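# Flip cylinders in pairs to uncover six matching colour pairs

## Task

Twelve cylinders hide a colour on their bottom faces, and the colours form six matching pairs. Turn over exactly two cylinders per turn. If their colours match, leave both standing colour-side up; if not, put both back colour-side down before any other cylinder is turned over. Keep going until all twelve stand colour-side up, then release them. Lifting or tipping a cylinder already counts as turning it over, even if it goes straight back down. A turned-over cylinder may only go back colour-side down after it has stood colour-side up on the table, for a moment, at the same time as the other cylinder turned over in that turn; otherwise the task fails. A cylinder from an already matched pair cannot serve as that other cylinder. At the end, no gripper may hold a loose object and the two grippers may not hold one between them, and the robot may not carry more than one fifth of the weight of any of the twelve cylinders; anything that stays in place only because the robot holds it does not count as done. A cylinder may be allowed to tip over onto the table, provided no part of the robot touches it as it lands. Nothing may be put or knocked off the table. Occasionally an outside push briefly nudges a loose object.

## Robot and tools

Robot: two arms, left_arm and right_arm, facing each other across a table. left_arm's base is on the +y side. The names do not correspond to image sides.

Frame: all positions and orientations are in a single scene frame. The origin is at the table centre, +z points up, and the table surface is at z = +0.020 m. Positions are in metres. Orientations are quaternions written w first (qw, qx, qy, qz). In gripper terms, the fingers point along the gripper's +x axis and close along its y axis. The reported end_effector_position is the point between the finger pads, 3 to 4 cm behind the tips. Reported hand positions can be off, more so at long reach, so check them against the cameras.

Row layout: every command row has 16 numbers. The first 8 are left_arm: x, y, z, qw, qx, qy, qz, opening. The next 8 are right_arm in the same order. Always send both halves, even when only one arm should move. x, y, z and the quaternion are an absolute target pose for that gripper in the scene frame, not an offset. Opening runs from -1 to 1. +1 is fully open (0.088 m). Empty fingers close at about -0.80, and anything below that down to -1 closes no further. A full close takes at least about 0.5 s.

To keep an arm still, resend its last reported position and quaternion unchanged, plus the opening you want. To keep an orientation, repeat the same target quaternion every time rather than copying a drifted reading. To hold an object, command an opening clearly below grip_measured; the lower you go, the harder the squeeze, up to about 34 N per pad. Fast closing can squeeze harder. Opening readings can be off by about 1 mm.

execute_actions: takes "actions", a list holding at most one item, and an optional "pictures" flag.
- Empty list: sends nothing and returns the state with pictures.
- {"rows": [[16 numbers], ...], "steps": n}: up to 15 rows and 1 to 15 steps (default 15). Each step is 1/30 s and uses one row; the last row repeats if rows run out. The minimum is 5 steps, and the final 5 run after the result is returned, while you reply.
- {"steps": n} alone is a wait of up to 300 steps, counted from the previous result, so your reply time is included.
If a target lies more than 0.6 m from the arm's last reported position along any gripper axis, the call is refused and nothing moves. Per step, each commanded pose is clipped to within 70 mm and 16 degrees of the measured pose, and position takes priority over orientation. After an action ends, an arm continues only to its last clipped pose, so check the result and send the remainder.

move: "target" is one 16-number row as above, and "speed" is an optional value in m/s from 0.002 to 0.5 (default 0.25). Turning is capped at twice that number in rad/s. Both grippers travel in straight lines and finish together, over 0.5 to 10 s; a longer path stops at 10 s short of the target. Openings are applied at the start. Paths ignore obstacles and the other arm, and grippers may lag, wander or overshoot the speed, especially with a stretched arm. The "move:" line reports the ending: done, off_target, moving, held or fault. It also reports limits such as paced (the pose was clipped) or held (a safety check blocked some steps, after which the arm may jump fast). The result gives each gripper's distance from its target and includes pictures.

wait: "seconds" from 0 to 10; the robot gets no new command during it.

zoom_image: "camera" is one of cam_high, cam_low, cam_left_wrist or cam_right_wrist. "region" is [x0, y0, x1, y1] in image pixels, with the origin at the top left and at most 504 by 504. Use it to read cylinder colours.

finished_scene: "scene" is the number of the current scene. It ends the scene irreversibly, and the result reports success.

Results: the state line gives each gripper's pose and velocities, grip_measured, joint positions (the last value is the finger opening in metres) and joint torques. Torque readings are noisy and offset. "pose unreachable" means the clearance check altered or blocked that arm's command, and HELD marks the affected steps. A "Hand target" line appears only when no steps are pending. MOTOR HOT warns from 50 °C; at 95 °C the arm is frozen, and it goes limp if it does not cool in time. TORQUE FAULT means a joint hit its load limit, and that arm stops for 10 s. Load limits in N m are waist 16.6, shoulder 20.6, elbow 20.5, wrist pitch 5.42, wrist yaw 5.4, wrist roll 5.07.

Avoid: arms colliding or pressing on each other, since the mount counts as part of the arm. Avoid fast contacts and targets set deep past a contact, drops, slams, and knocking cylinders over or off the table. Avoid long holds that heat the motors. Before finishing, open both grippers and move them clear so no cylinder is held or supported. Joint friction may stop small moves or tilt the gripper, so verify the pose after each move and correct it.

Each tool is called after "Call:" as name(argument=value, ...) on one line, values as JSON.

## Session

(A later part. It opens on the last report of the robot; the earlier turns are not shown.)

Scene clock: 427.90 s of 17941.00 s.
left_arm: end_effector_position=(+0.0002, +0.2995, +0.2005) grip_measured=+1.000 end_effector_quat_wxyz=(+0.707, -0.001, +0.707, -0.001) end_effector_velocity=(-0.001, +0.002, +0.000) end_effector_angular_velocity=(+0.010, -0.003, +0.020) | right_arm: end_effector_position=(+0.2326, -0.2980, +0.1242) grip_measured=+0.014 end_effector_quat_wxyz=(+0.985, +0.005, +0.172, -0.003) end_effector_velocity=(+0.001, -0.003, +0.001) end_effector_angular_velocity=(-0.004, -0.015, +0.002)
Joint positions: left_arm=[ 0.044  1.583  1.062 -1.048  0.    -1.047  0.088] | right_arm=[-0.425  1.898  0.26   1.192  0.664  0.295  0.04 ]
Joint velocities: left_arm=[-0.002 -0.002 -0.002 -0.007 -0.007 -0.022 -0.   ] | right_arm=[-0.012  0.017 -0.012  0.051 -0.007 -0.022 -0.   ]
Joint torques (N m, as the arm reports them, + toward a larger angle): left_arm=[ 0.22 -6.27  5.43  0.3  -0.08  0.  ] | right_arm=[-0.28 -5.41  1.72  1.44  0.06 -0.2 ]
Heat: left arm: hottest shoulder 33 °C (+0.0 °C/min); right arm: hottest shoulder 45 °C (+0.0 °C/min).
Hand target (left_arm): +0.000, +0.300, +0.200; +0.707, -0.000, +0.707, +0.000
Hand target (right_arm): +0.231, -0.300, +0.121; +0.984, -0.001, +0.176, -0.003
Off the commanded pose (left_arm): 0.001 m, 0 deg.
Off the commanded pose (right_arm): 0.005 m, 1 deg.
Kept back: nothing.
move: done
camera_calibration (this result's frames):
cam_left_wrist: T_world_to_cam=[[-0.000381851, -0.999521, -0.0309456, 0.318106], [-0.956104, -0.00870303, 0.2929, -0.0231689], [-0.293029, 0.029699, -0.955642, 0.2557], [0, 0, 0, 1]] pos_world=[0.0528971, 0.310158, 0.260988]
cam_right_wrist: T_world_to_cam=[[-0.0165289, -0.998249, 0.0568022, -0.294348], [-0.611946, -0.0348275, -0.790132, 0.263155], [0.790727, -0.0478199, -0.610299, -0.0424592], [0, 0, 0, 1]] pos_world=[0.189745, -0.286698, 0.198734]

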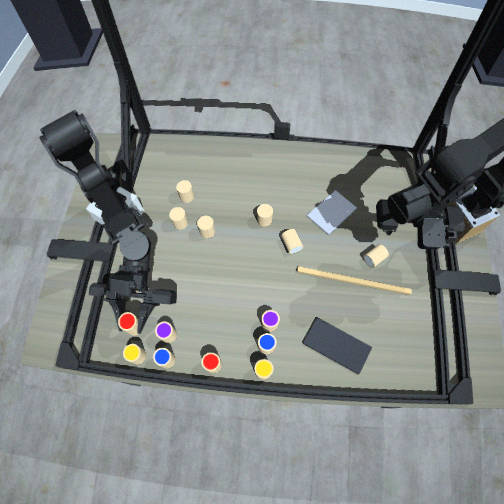

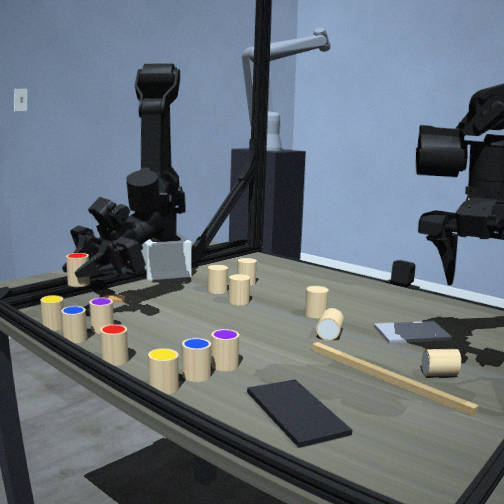

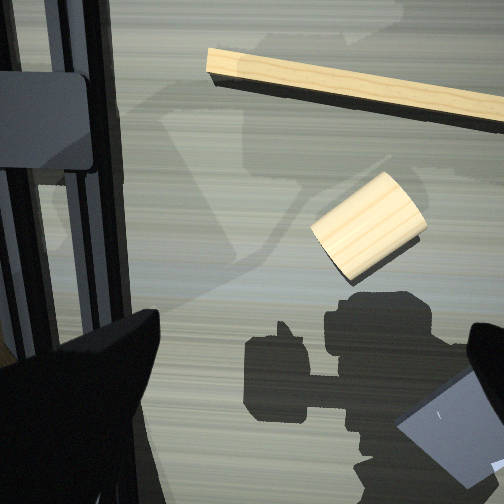

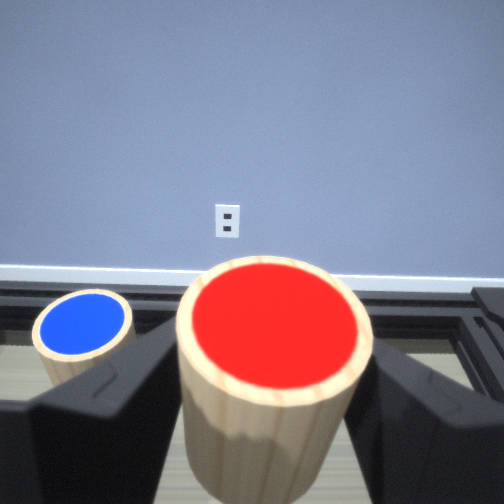

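Call:
move(target=[0,0.3,0.2,0.707,0,0.707,0,1,0.232,-0.3,0.057,0.985,0,0.174,0,-0.3], speed=0.08)

Call:
move(target=[0,0.3,0.2,0.707,0,0.707,0,1,0.232,-0.3,0.057,0.985,0,0.174,0,0.4])

Call:
move(target=[0,0.3,0.2,0.707,0,0.707,0,1,0.19,-0.295,0.15,0.9,0,0.436,0,0.4])

Call:
move(target=[0,0.3,0.2,0.707,0,0.707,0,1,-0.057,-0.257,0.15,0.423,0,0.906,0,0.5], speed=0.35)

Call:
move(target=[0,0.3,0.2,0.707,0,0.707,0,1,-0.057,-0.257,0.088,0.423,0,0.906,0,0.5], speed=0.1)

Scene clock: 429.53 s of 17941.00 s.
left_arm: end_effector_position=(+0.0002, +0.2995, +0.2005) grip_measured=+1.000 end_effector_quat_wxyz=(+0.707, -0.001, +0.707, -0.001) end_effector_velocity=(-0.003, +0.006, -0.002) end_effector_angular_velocity=(+0.031, +0.010, +0.005) | right_arm: end_effector_position=(+0.2311, -0.2994, +0.0600) grip_measured=+0.014 end_effector_quat_wxyz=(+0.983, -0.003, +0.183, -0.003) end_effector_velocity=(+0.000, +0.000, -0.004) end_effector_angular_velocity=(+0.001, +0.011, +0.001)
Joint positions: left_arm=[ 0.044  1.583  1.062 -1.048  0.    -1.047  0.088] | right_arm=[-0.428  2.351  0.31   1.568  0.657  0.294  0.04 ]
Joint velocities: left_arm=[-0.002  0.002 -0.007 -0.022 -0.007 -0.007 -0.   ] | right_arm=[-0.002  0.012  0.007 -0.007 -0.007  0.007 -0.   ]
Joint torques (N m, as the arm reports them, + toward a larger angle): left_arm=[ 0.26 -6.28  5.14  0.34 -0.07  0.01] | right_arm=[-0.31 -6.13  0.57  1.49  0.13  0.2 ]
Heat: left arm: hottest shoulder 33 °C (+0.0 °C/min); right arm: hottest shoulder 45 °C (+0.0 °C/min).
Hand target (left_arm): +0.000, +0.300, +0.200; +0.707, -0.000, +0.707, +0.000
Hand target (right_arm): +0.232, -0.300, +0.058; +0.983, -0.001, +0.184, -0.005
Off the commanded pose (left_arm): 0.001 m, 0 deg.
Off the commanded pose (right_arm): 0.003 m, 1 deg.
joint sent to its limit (right arm) — the command would take joint 4 (wrist pitch) past its upper limit, so that joint was sent only as far as its limit.
Kept back: nothing.
move: done
camera_calibration (this result's frames):
cam_left_wrist: T_world_to_cam=[[-0.000381851, -0.999521, -0.0309456, 0.318106], [-0.956104, -0.00870303, 0.2929, -0.0231689], [-0.293029, 0.029699, -0.955642, 0.2557], [0, 0, 0, 1]] pos_world=[0.0528971, 0.310158, 0.260988]
cam_right_wrist: T_world_to_cam=[[-0.0115842, -0.99725, 0.0731958, -0.293945], [-0.629241, -0.0496197, -0.775625, 0.210226], [0.777124, -0.0550428, -0.626936, -0.0786117], [0, 0, 0, 1]] pos_world=[0.189968, -0.287032, 0.135287]

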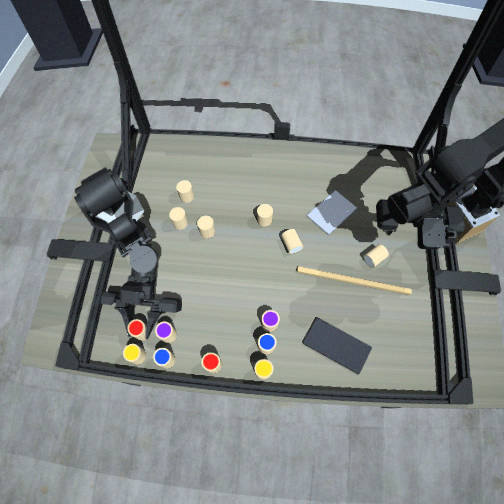

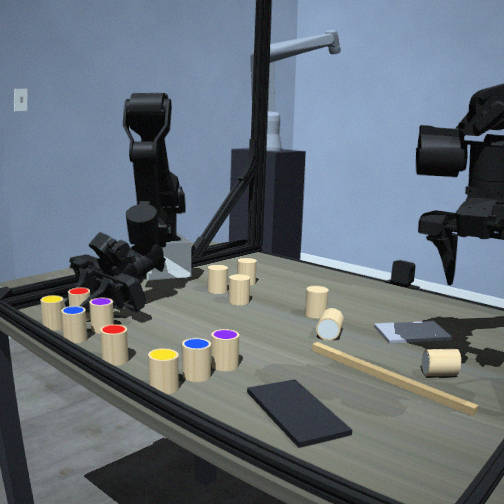

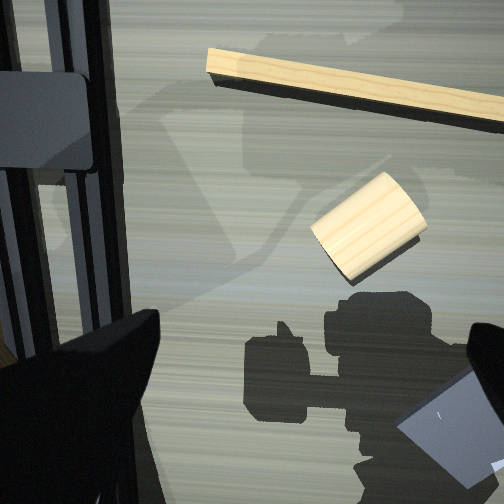

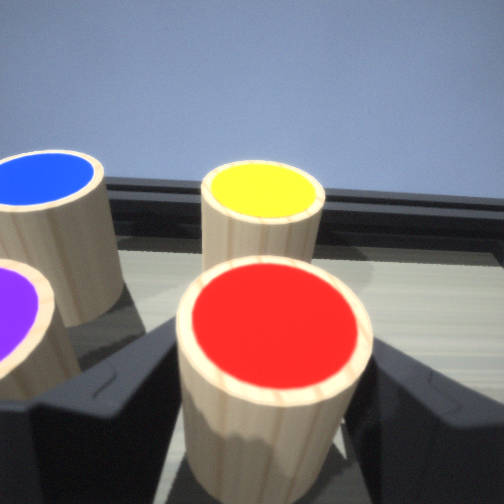

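Scene clock: 430.23 s of 17941.00 s.
left_arm: end_effector_position=(+0.0002, +0.2995, +0.2005) grip_measured=+1.000 end_effector_quat_wxyz=(+0.707, -0.001, +0.707, -0.001) end_effector_velocity=(-0.001, +0.003, -0.001) end_effector_angular_velocity=(+0.014, -0.000, +0.005) | right_arm: end_effector_position=(+0.2318, -0.2988, +0.0597) grip_measured=+0.398 end_effector_quat_wxyz=(+0.983, -0.002, +0.182, -0.003) end_effector_velocity=(-0.001, -0.003, -0.004) end_effector_angular_velocity=(-0.032, +0.019, +0.007)
Joint positions: left_arm=[ 0.044  1.583  1.062 -1.048  0.    -1.047  0.088] | right_arm=[-0.428  2.354  0.314  1.57   0.657  0.295  0.059]
Joint velocities: left_arm=[-0.002 -0.002 -0.007 -0.007 -0.007 -0.007 -0.   ] | right_arm=[-0.007 -0.002 -0.002 -0.022 -0.007 -0.022  0.001]
Joint torques (N m, as the arm reports them, + toward a larger angle): left_arm=[ 0.05 -6.55  5.09  0.33 -0.09 -0.04] | right_arm=[-0.31 -5.96  0.46  1.39  0.14  0.2 ]
Heat: left arm: hottest shoulder 33 °C (+0.0 °C/min); right arm: hottest shoulder 44 °C (-1.0 °C/min).
Hand target (left_arm): +0.000, +0.300, +0.200; +0.707, -0.000, +0.707, +0.000
Hand target (right_arm): +0.232, -0.300, +0.057; +0.983, -0.001, +0.184, -0.005
Off the commanded pose (left_arm): 0.001 m, 0 deg.
Off the commanded pose (right_arm): 0.003 m, 1 deg.
joint sent to its limit (right arm) — the command would take joint 4 (wrist pitch) past its upper limit, so that joint was sent only as far as its limit.
Kept back: nothing.
move: done
camera_calibration (this result's frames):
cam_left_wrist: T_world_to_cam=[[-0.000381851, -0.999521, -0.0309456, 0.318106], [-0.956104, -0.00870303, 0.2929, -0.0231689], [-0.293029, 0.029699, -0.955642, 0.2557], [0, 0, 0, 1]] pos_world=[0.0528971, 0.310158, 0.260988]
cam_right_wrist: T_world_to_cam=[[-0.0119838, -0.997405, 0.0709842, -0.293146], [-0.627898, -0.0477419, -0.77683, 0.210757], [0.778203, -0.0538802, -0.625697, -0.0792994], [0, 0, 0, 1]] pos_world=[0.190532, -0.286596, 0.134914]

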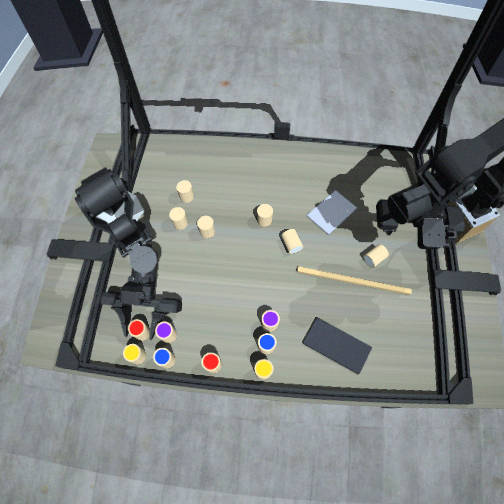

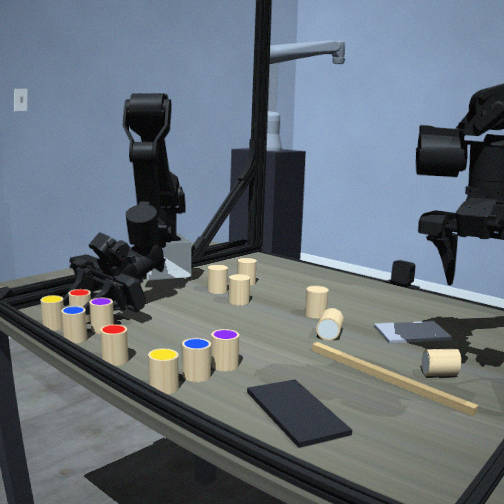

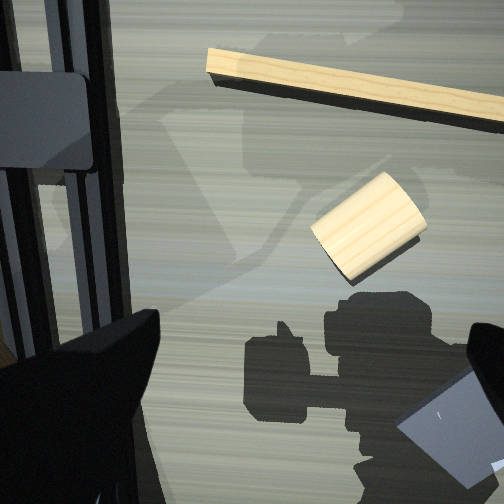

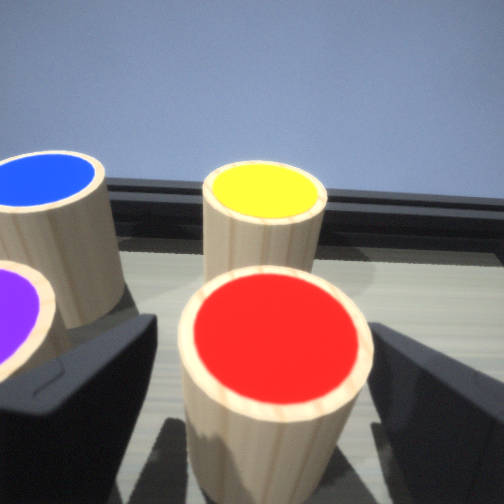

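Scene clock: 431.90 s of 17941.00 s.
left_arm: end_effector_position=(+0.0002, +0.2995, +0.2005) grip_measured=+1.000 end_effector_quat_wxyz=(+0.707, -0.001, +0.707, -0.001) end_effector_velocity=(+0.001, +0.007, -0.000) end_effector_angular_velocity=(+0.030, -0.008, -0.005) | right_arm: end_effector_position=(+0.1887, -0.2958, +0.1448) grip_measured=+0.400 end_effector_quat_wxyz=(+0.899, -0.007, +0.438, +0.002) end_effector_velocity=(-0.002, -0.001, +0.002) end_effector_angular_velocity=(-0.002, +0.017, -0.004)
Joint positions: left_arm=[ 0.044  1.583  1.062 -1.048  0.    -1.047  0.088] | right_arm=[-0.434  1.381  0.548 -0.2    0.41   0.572  0.059]
Joint velocities: left_arm=[ 0.002 -0.002 -0.002 -0.022 -0.022  0.007 -0.   ] | right_arm=[-0.002 -0.007  0.012 -0.037 -0.007  0.007 -0.   ]
Joint torques (N m, as the arm reports them, + toward a larger angle): left_arm=[-0.04 -6.48  5.21  0.29 -0.05  0.02] | right_arm=[-0.3  -6.15  7.16  0.64  0.11  0.18]
Heat: left arm: hottest shoulder 33 °C (+0.0 °C/min); right arm: hottest shoulder 44 °C (+0.0 °C/min).
Hand target (left_arm): +0.000, +0.300, +0.200; +0.707, -0.000, +0.707, +0.000
Hand target (right_arm): +0.191, -0.295, +0.149; +0.900, -0.000, +0.436, +0.002
Off the commanded pose (left_arm): 0.001 m, 0 deg.
Off the commanded pose (right_arm): 0.005 m, 1 deg.
Kept back: nothing.
move: done
camera_calibration (this result's frames):
cam_left_wrist: T_world_to_cam=[[-0.000381851, -0.999521, -0.0309456, 0.318106], [-0.956104, -0.00870303, 0.2929, -0.0231689], [-0.293029, 0.029699, -0.955642, 0.2557], [0, 0, 0, 1]] pos_world=[0.0528971, 0.310158, 0.260988]
cam_right_wrist: T_world_to_cam=[[0.0376414, -0.996882, 0.0693493, -0.30567], [-0.937174, -0.0593027, -0.343786, 0.242141], [0.346827, -0.0520518, -0.936484, 0.134642], [0, 0, 0, 1]] pos_world=[0.191737, -0.283349, 0.230532]

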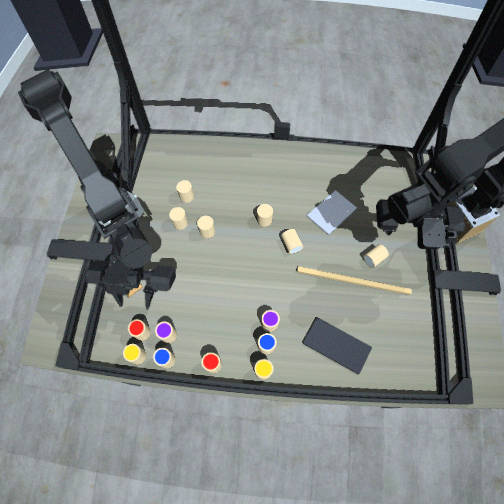

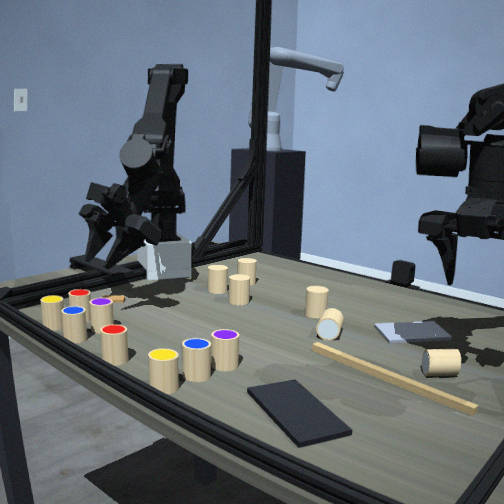

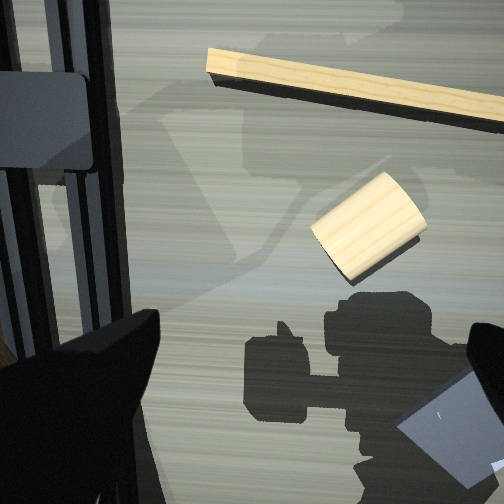

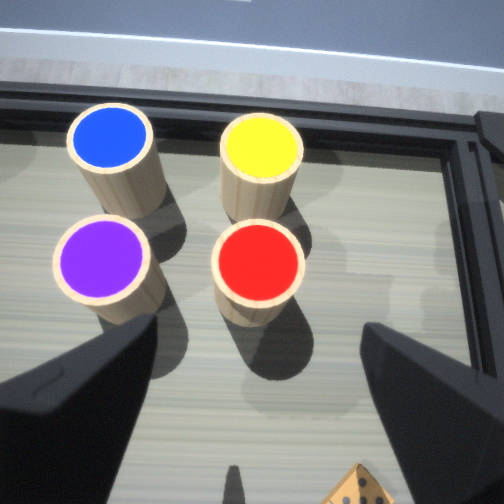

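Scene clock: 434.40 s of 17941.00 s.
left_arm: end_effector_position=(+0.0002, +0.2995, +0.2006) grip_measured=+1.000 end_effector_quat_wxyz=(+0.707, -0.001, +0.707, -0.001) end_effector_velocity=(+0.001, +0.003, -0.001) end_effector_angular_velocity=(+0.022, -0.013, +0.005) | right_arm: end_effector_position=(-0.0538, -0.2553, +0.1533) grip_measured=+0.500 end_effector_quat_wxyz=(+0.430, +0.003, +0.903, +0.012) end_effector_velocity=(-0.004, +0.000, +0.002) end_effector_angular_velocity=(+0.005, +0.024, -0.000)
Joint positions: left_arm=[ 0.044  1.582  1.062 -1.048  0.    -1.047  0.088] | right_arm=[-0.118  1.567  0.765 -1.158 -0.576  0.886  0.064]
Joint velocities: left_arm=[-0.002  0.002 -0.002 -0.007 -0.022 -0.007 -0.   ] | right_arm=[ 0.002  0.002 -0.002 -0.007 -0.022 -0.007 -0.   ]
Joint torques (N m, as the arm reports them, + toward a larger angle): left_arm=[ 0.13 -6.16  5.22  0.26 -0.03  0.  ] | right_arm=[ 0.28 -4.39  3.21 -0.52 -0.45  0.17]
Heat: left arm: hottest shoulder 33 °C (+0.0 °C/min); right arm: hottest shoulder 43 °C (-2.0 °C/min).
Hand target (left_arm): +0.000, +0.300, +0.200; +0.707, -0.000, +0.707, -0.000
Hand target (right_arm): -0.057, -0.258, +0.151; +0.424, +0.001, +0.906, +0.004
Off the commanded pose (left_arm): 0.001 m, 0 deg.
Off the commanded pose (right_arm): 0.005 m, 2 deg.
Kept back: nothing.
move: done
camera_calibration (this result's frames):
cam_left_wrist: T_world_to_cam=[[-0.000375978, -0.999531, -0.0306155, 0.318038], [-0.956159, -0.0086063, 0.29272, -0.0231851], [-0.292846, 0.0293833, -0.955708, 0.255899], [0, 0, 0, 1]] pos_world=[0.0528901, 0.31017, 0.261089]
cam_right_wrist: T_world_to_cam=[[0.0690802, -0.996858, -0.0387593, -0.238519], [-0.54416, -0.0702156, 0.836038, -0.14226], [-0.836133, -0.0366624, -0.547301, 0.109439], [0, 0, 0, 1]] pos_world=[0.0305706, -0.243746, 0.169586]

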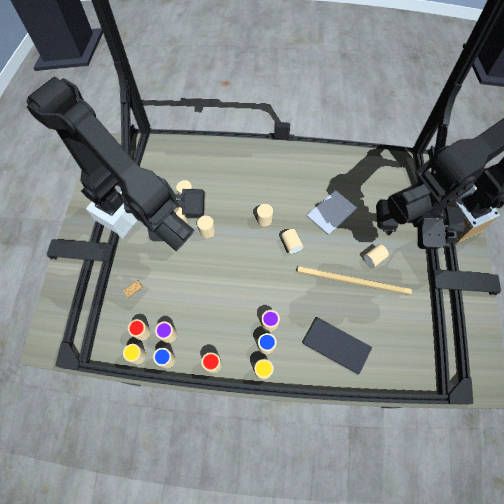

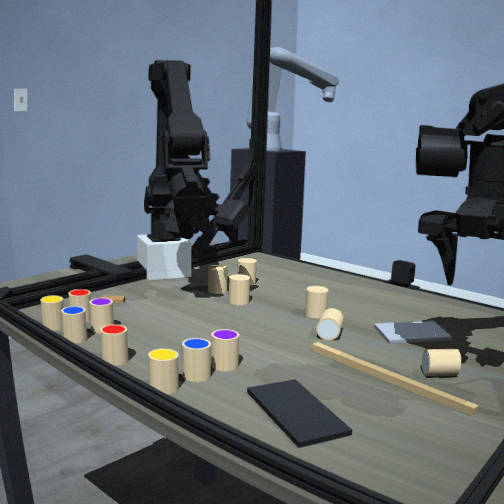

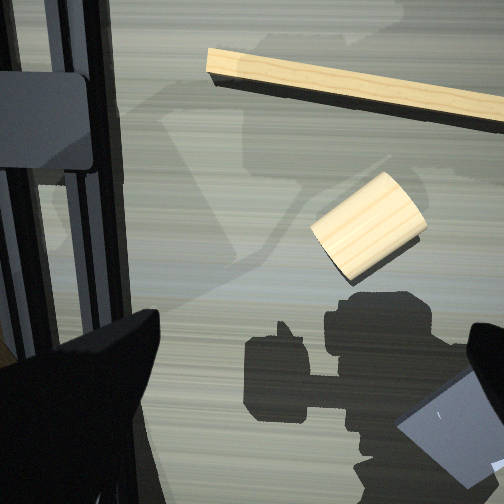

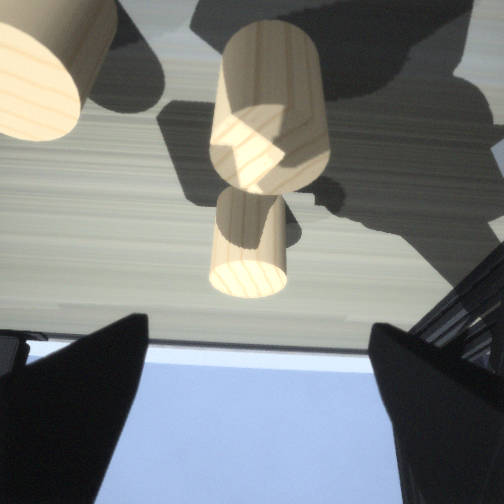

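Scene clock: 435.53 s of 17941.00 s.
left_arm: end_effector_position=(+0.0002, +0.2995, +0.2006) grip_measured=+1.000 end_effector_quat_wxyz=(+0.707, -0.001, +0.707, -0.001) end_effector_velocity=(+0.001, -0.000, -0.001) end_effector_angular_velocity=(+0.002, -0.008, -0.024) | right_arm: end_effector_position=(-0.0550, -0.2554, +0.0906) grip_measured=+0.500 end_effector_quat_wxyz=(+0.427, +0.002, +0.904, +0.007) end_effector_velocity=(-0.000, +0.000, -0.001) end_effector_angular_velocity=(+0.006, +0.007, +0.000)
Joint positions: left_arm=[ 0.044  1.582  1.062 -1.048  0.    -1.047  0.088] | right_arm=[-0.114  1.765  0.656 -0.859 -0.578  0.894  0.064]
Joint velocities: left_arm=[-0.002  0.002 -0.002  0.007 -0.007  0.022 -0.   ] | right_arm=[-0.002  0.007 -0.002  0.007 -0.007 -0.007 -0.   ]
Joint torques (N m, as the arm reports them, + toward a larger angle): left_arm=[ 0.07 -6.38  5.02  0.29 -0.1  -0.04] | right_arm=[ 0.26 -4.83  2.19 -0.32 -0.42  0.18]
Heat: left arm: hottest shoulder 33 °C (+0.0 °C/min); right arm: hottest shoulder 43 °C (-2.0 °C/min).
Hand target (left_arm): +0.000, +0.300, +0.200; +0.707, -0.000, +0.707, +0.000
Hand target (right_arm): -0.057, -0.258, +0.088; +0.423, +0.000, +0.906, +0.000
Off the commanded pose (left_arm): 0.001 m, 0 deg.
Off the commanded pose (right_arm): 0.004 m, 1 deg.
Kept back: nothing.
move: done
camera_calibration (this result's frames):
cam_left_wrist: T_world_to_cam=[[-0.000375978, -0.999531, -0.0306155, 0.318038], [-0.956159, -0.0086063, 0.29272, -0.0231851], [-0.292846, 0.0293833, -0.955708, 0.255899], [0, 0, 0, 1]] pos_world=[0.0528901, 0.31017, 0.261089]
cam_right_wrist: T_world_to_cam=[[0.0665201, -0.997412, -0.0272878, -0.242245], [-0.538945, -0.0589325, 0.840277, -0.087708], [-0.839711, -0.0411887, -0.54147, 0.0722688], [0, 0, 0, 1]] pos_world=[0.0295293, -0.24381, 0.10622]

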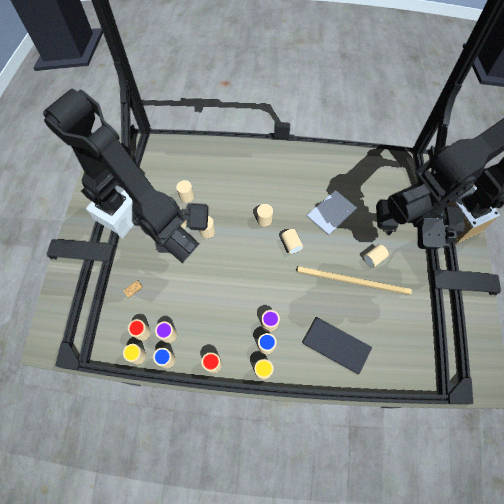

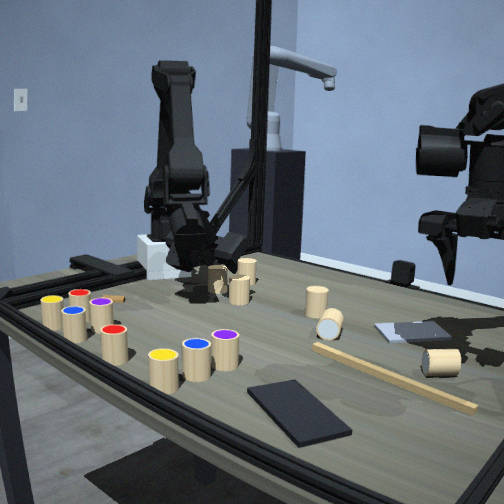

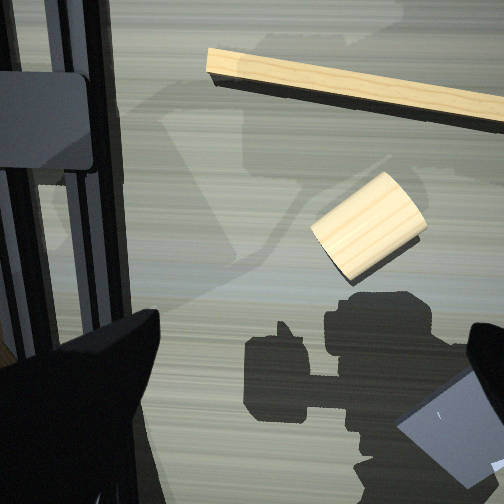

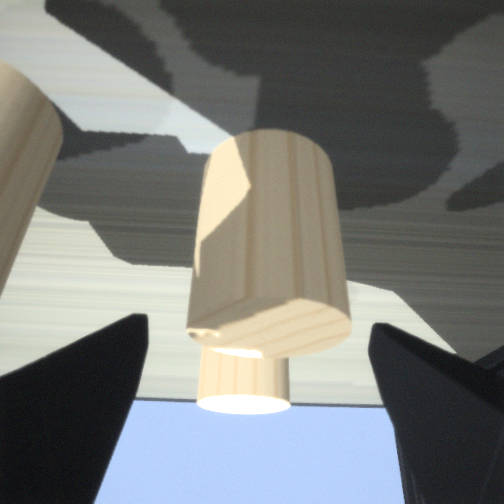

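Call:
move(target=[0,0.3,0.2,0.707,0,0.707,0,1,-0.062,-0.259,0.064,0.5,0,0.866,0,0.45], speed=0.04)

Scene clock: 438.07 s of 17941.00 s.
left_arm: end_effector_position=(+0.0002, +0.2995, +0.2006) grip_measured=+1.000 end_effector_quat_wxyz=(+0.707, -0.001, +0.707, -0.001) end_effector_velocity=(-0.000, +0.001, -0.000) end_effector_angular_velocity=(+0.010, -0.003, +0.005) | right_arm: end_effector_position=(-0.0611, -0.2583, +0.0641) grip_measured=+0.450 end_effector_quat_wxyz=(+0.498, -0.001, +0.867, +0.000) end_effector_velocity=(-0.001, -0.003, -0.002) end_effector_angular_velocity=(-0.009, -0.005, -0.002)
Joint positions: left_arm=[ 0.044  1.582  1.062 -1.048  0.    -1.047  0.088] | right_arm=[-0.003  1.73   0.549 -0.635 -0.472  1.07   0.061]
Joint velocities: left_arm=[-0.002  0.002  0.002 -0.007 -0.007 -0.007 -0.   ] | right_arm=[ 0.002 -0.002 -0.012  0.007  0.007  0.007 -0.   ]
Joint torques (N m, as the arm reports them, + toward a larger angle): left_arm=[-0.08 -6.12  5.13  0.35 -0.1   0.03] | right_arm=[ 0.26 -6.6   2.09 -0.1  -0.22  0.18]
Heat: left arm: hottest shoulder 33 °C (+0.0 °C/min); right arm: hottest shoulder 43 °C (-3.0 °C/min).
Hand target (left_arm): +0.000, +0.300, +0.200; +0.707, -0.000, +0.707, +0.000
Hand target (right_arm): -0.062, -0.259, +0.064; +0.501, -0.001, +0.866, -0.001
Off the commanded pose (left_arm): 0.001 m, 0 deg.
Off the commanded pose (right_arm): 0.001 m, 0 deg.
Kept back: nothing.
move: done
camera_calibration (this result's frames):
cam_left_wrist: T_world_to_cam=[[-0.000375978, -0.999531, -0.0306155, 0.318038], [-0.956159, -0.0086063, 0.29272, -0.0231851], [-0.292846, 0.0293833, -0.955708, 0.255899], [0, 0, 0, 1]] pos_world=[0.0528901, 0.31017, 0.261089]
cam_right_wrist: T_world_to_cam=[[0.0674532, -0.997719, -0.00257418, -0.247049], [-0.666416, -0.0469745, 0.744099, -0.0674795], [-0.742522, -0.0484763, -0.668065, 0.0648498], [0, 0, 0, 1]] pos_world=[0.0198472, -0.246512, 0.0928994]

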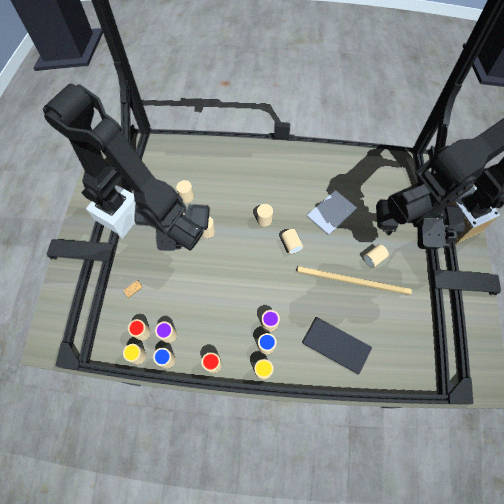

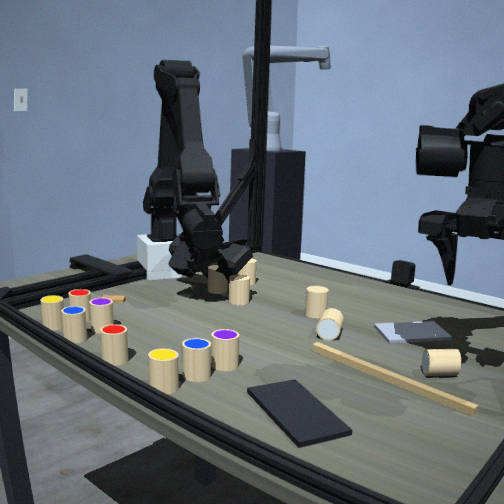

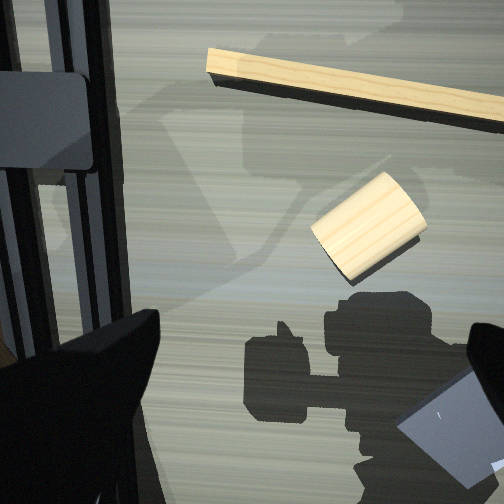

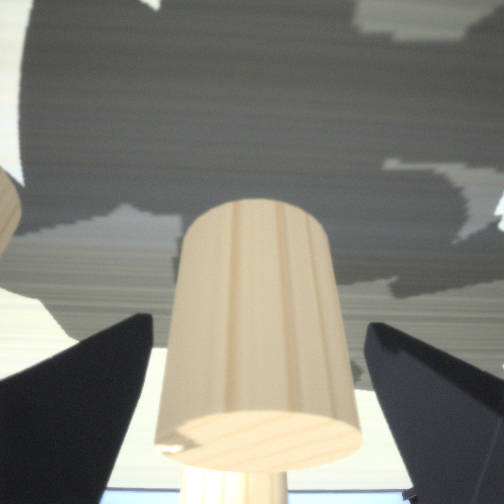

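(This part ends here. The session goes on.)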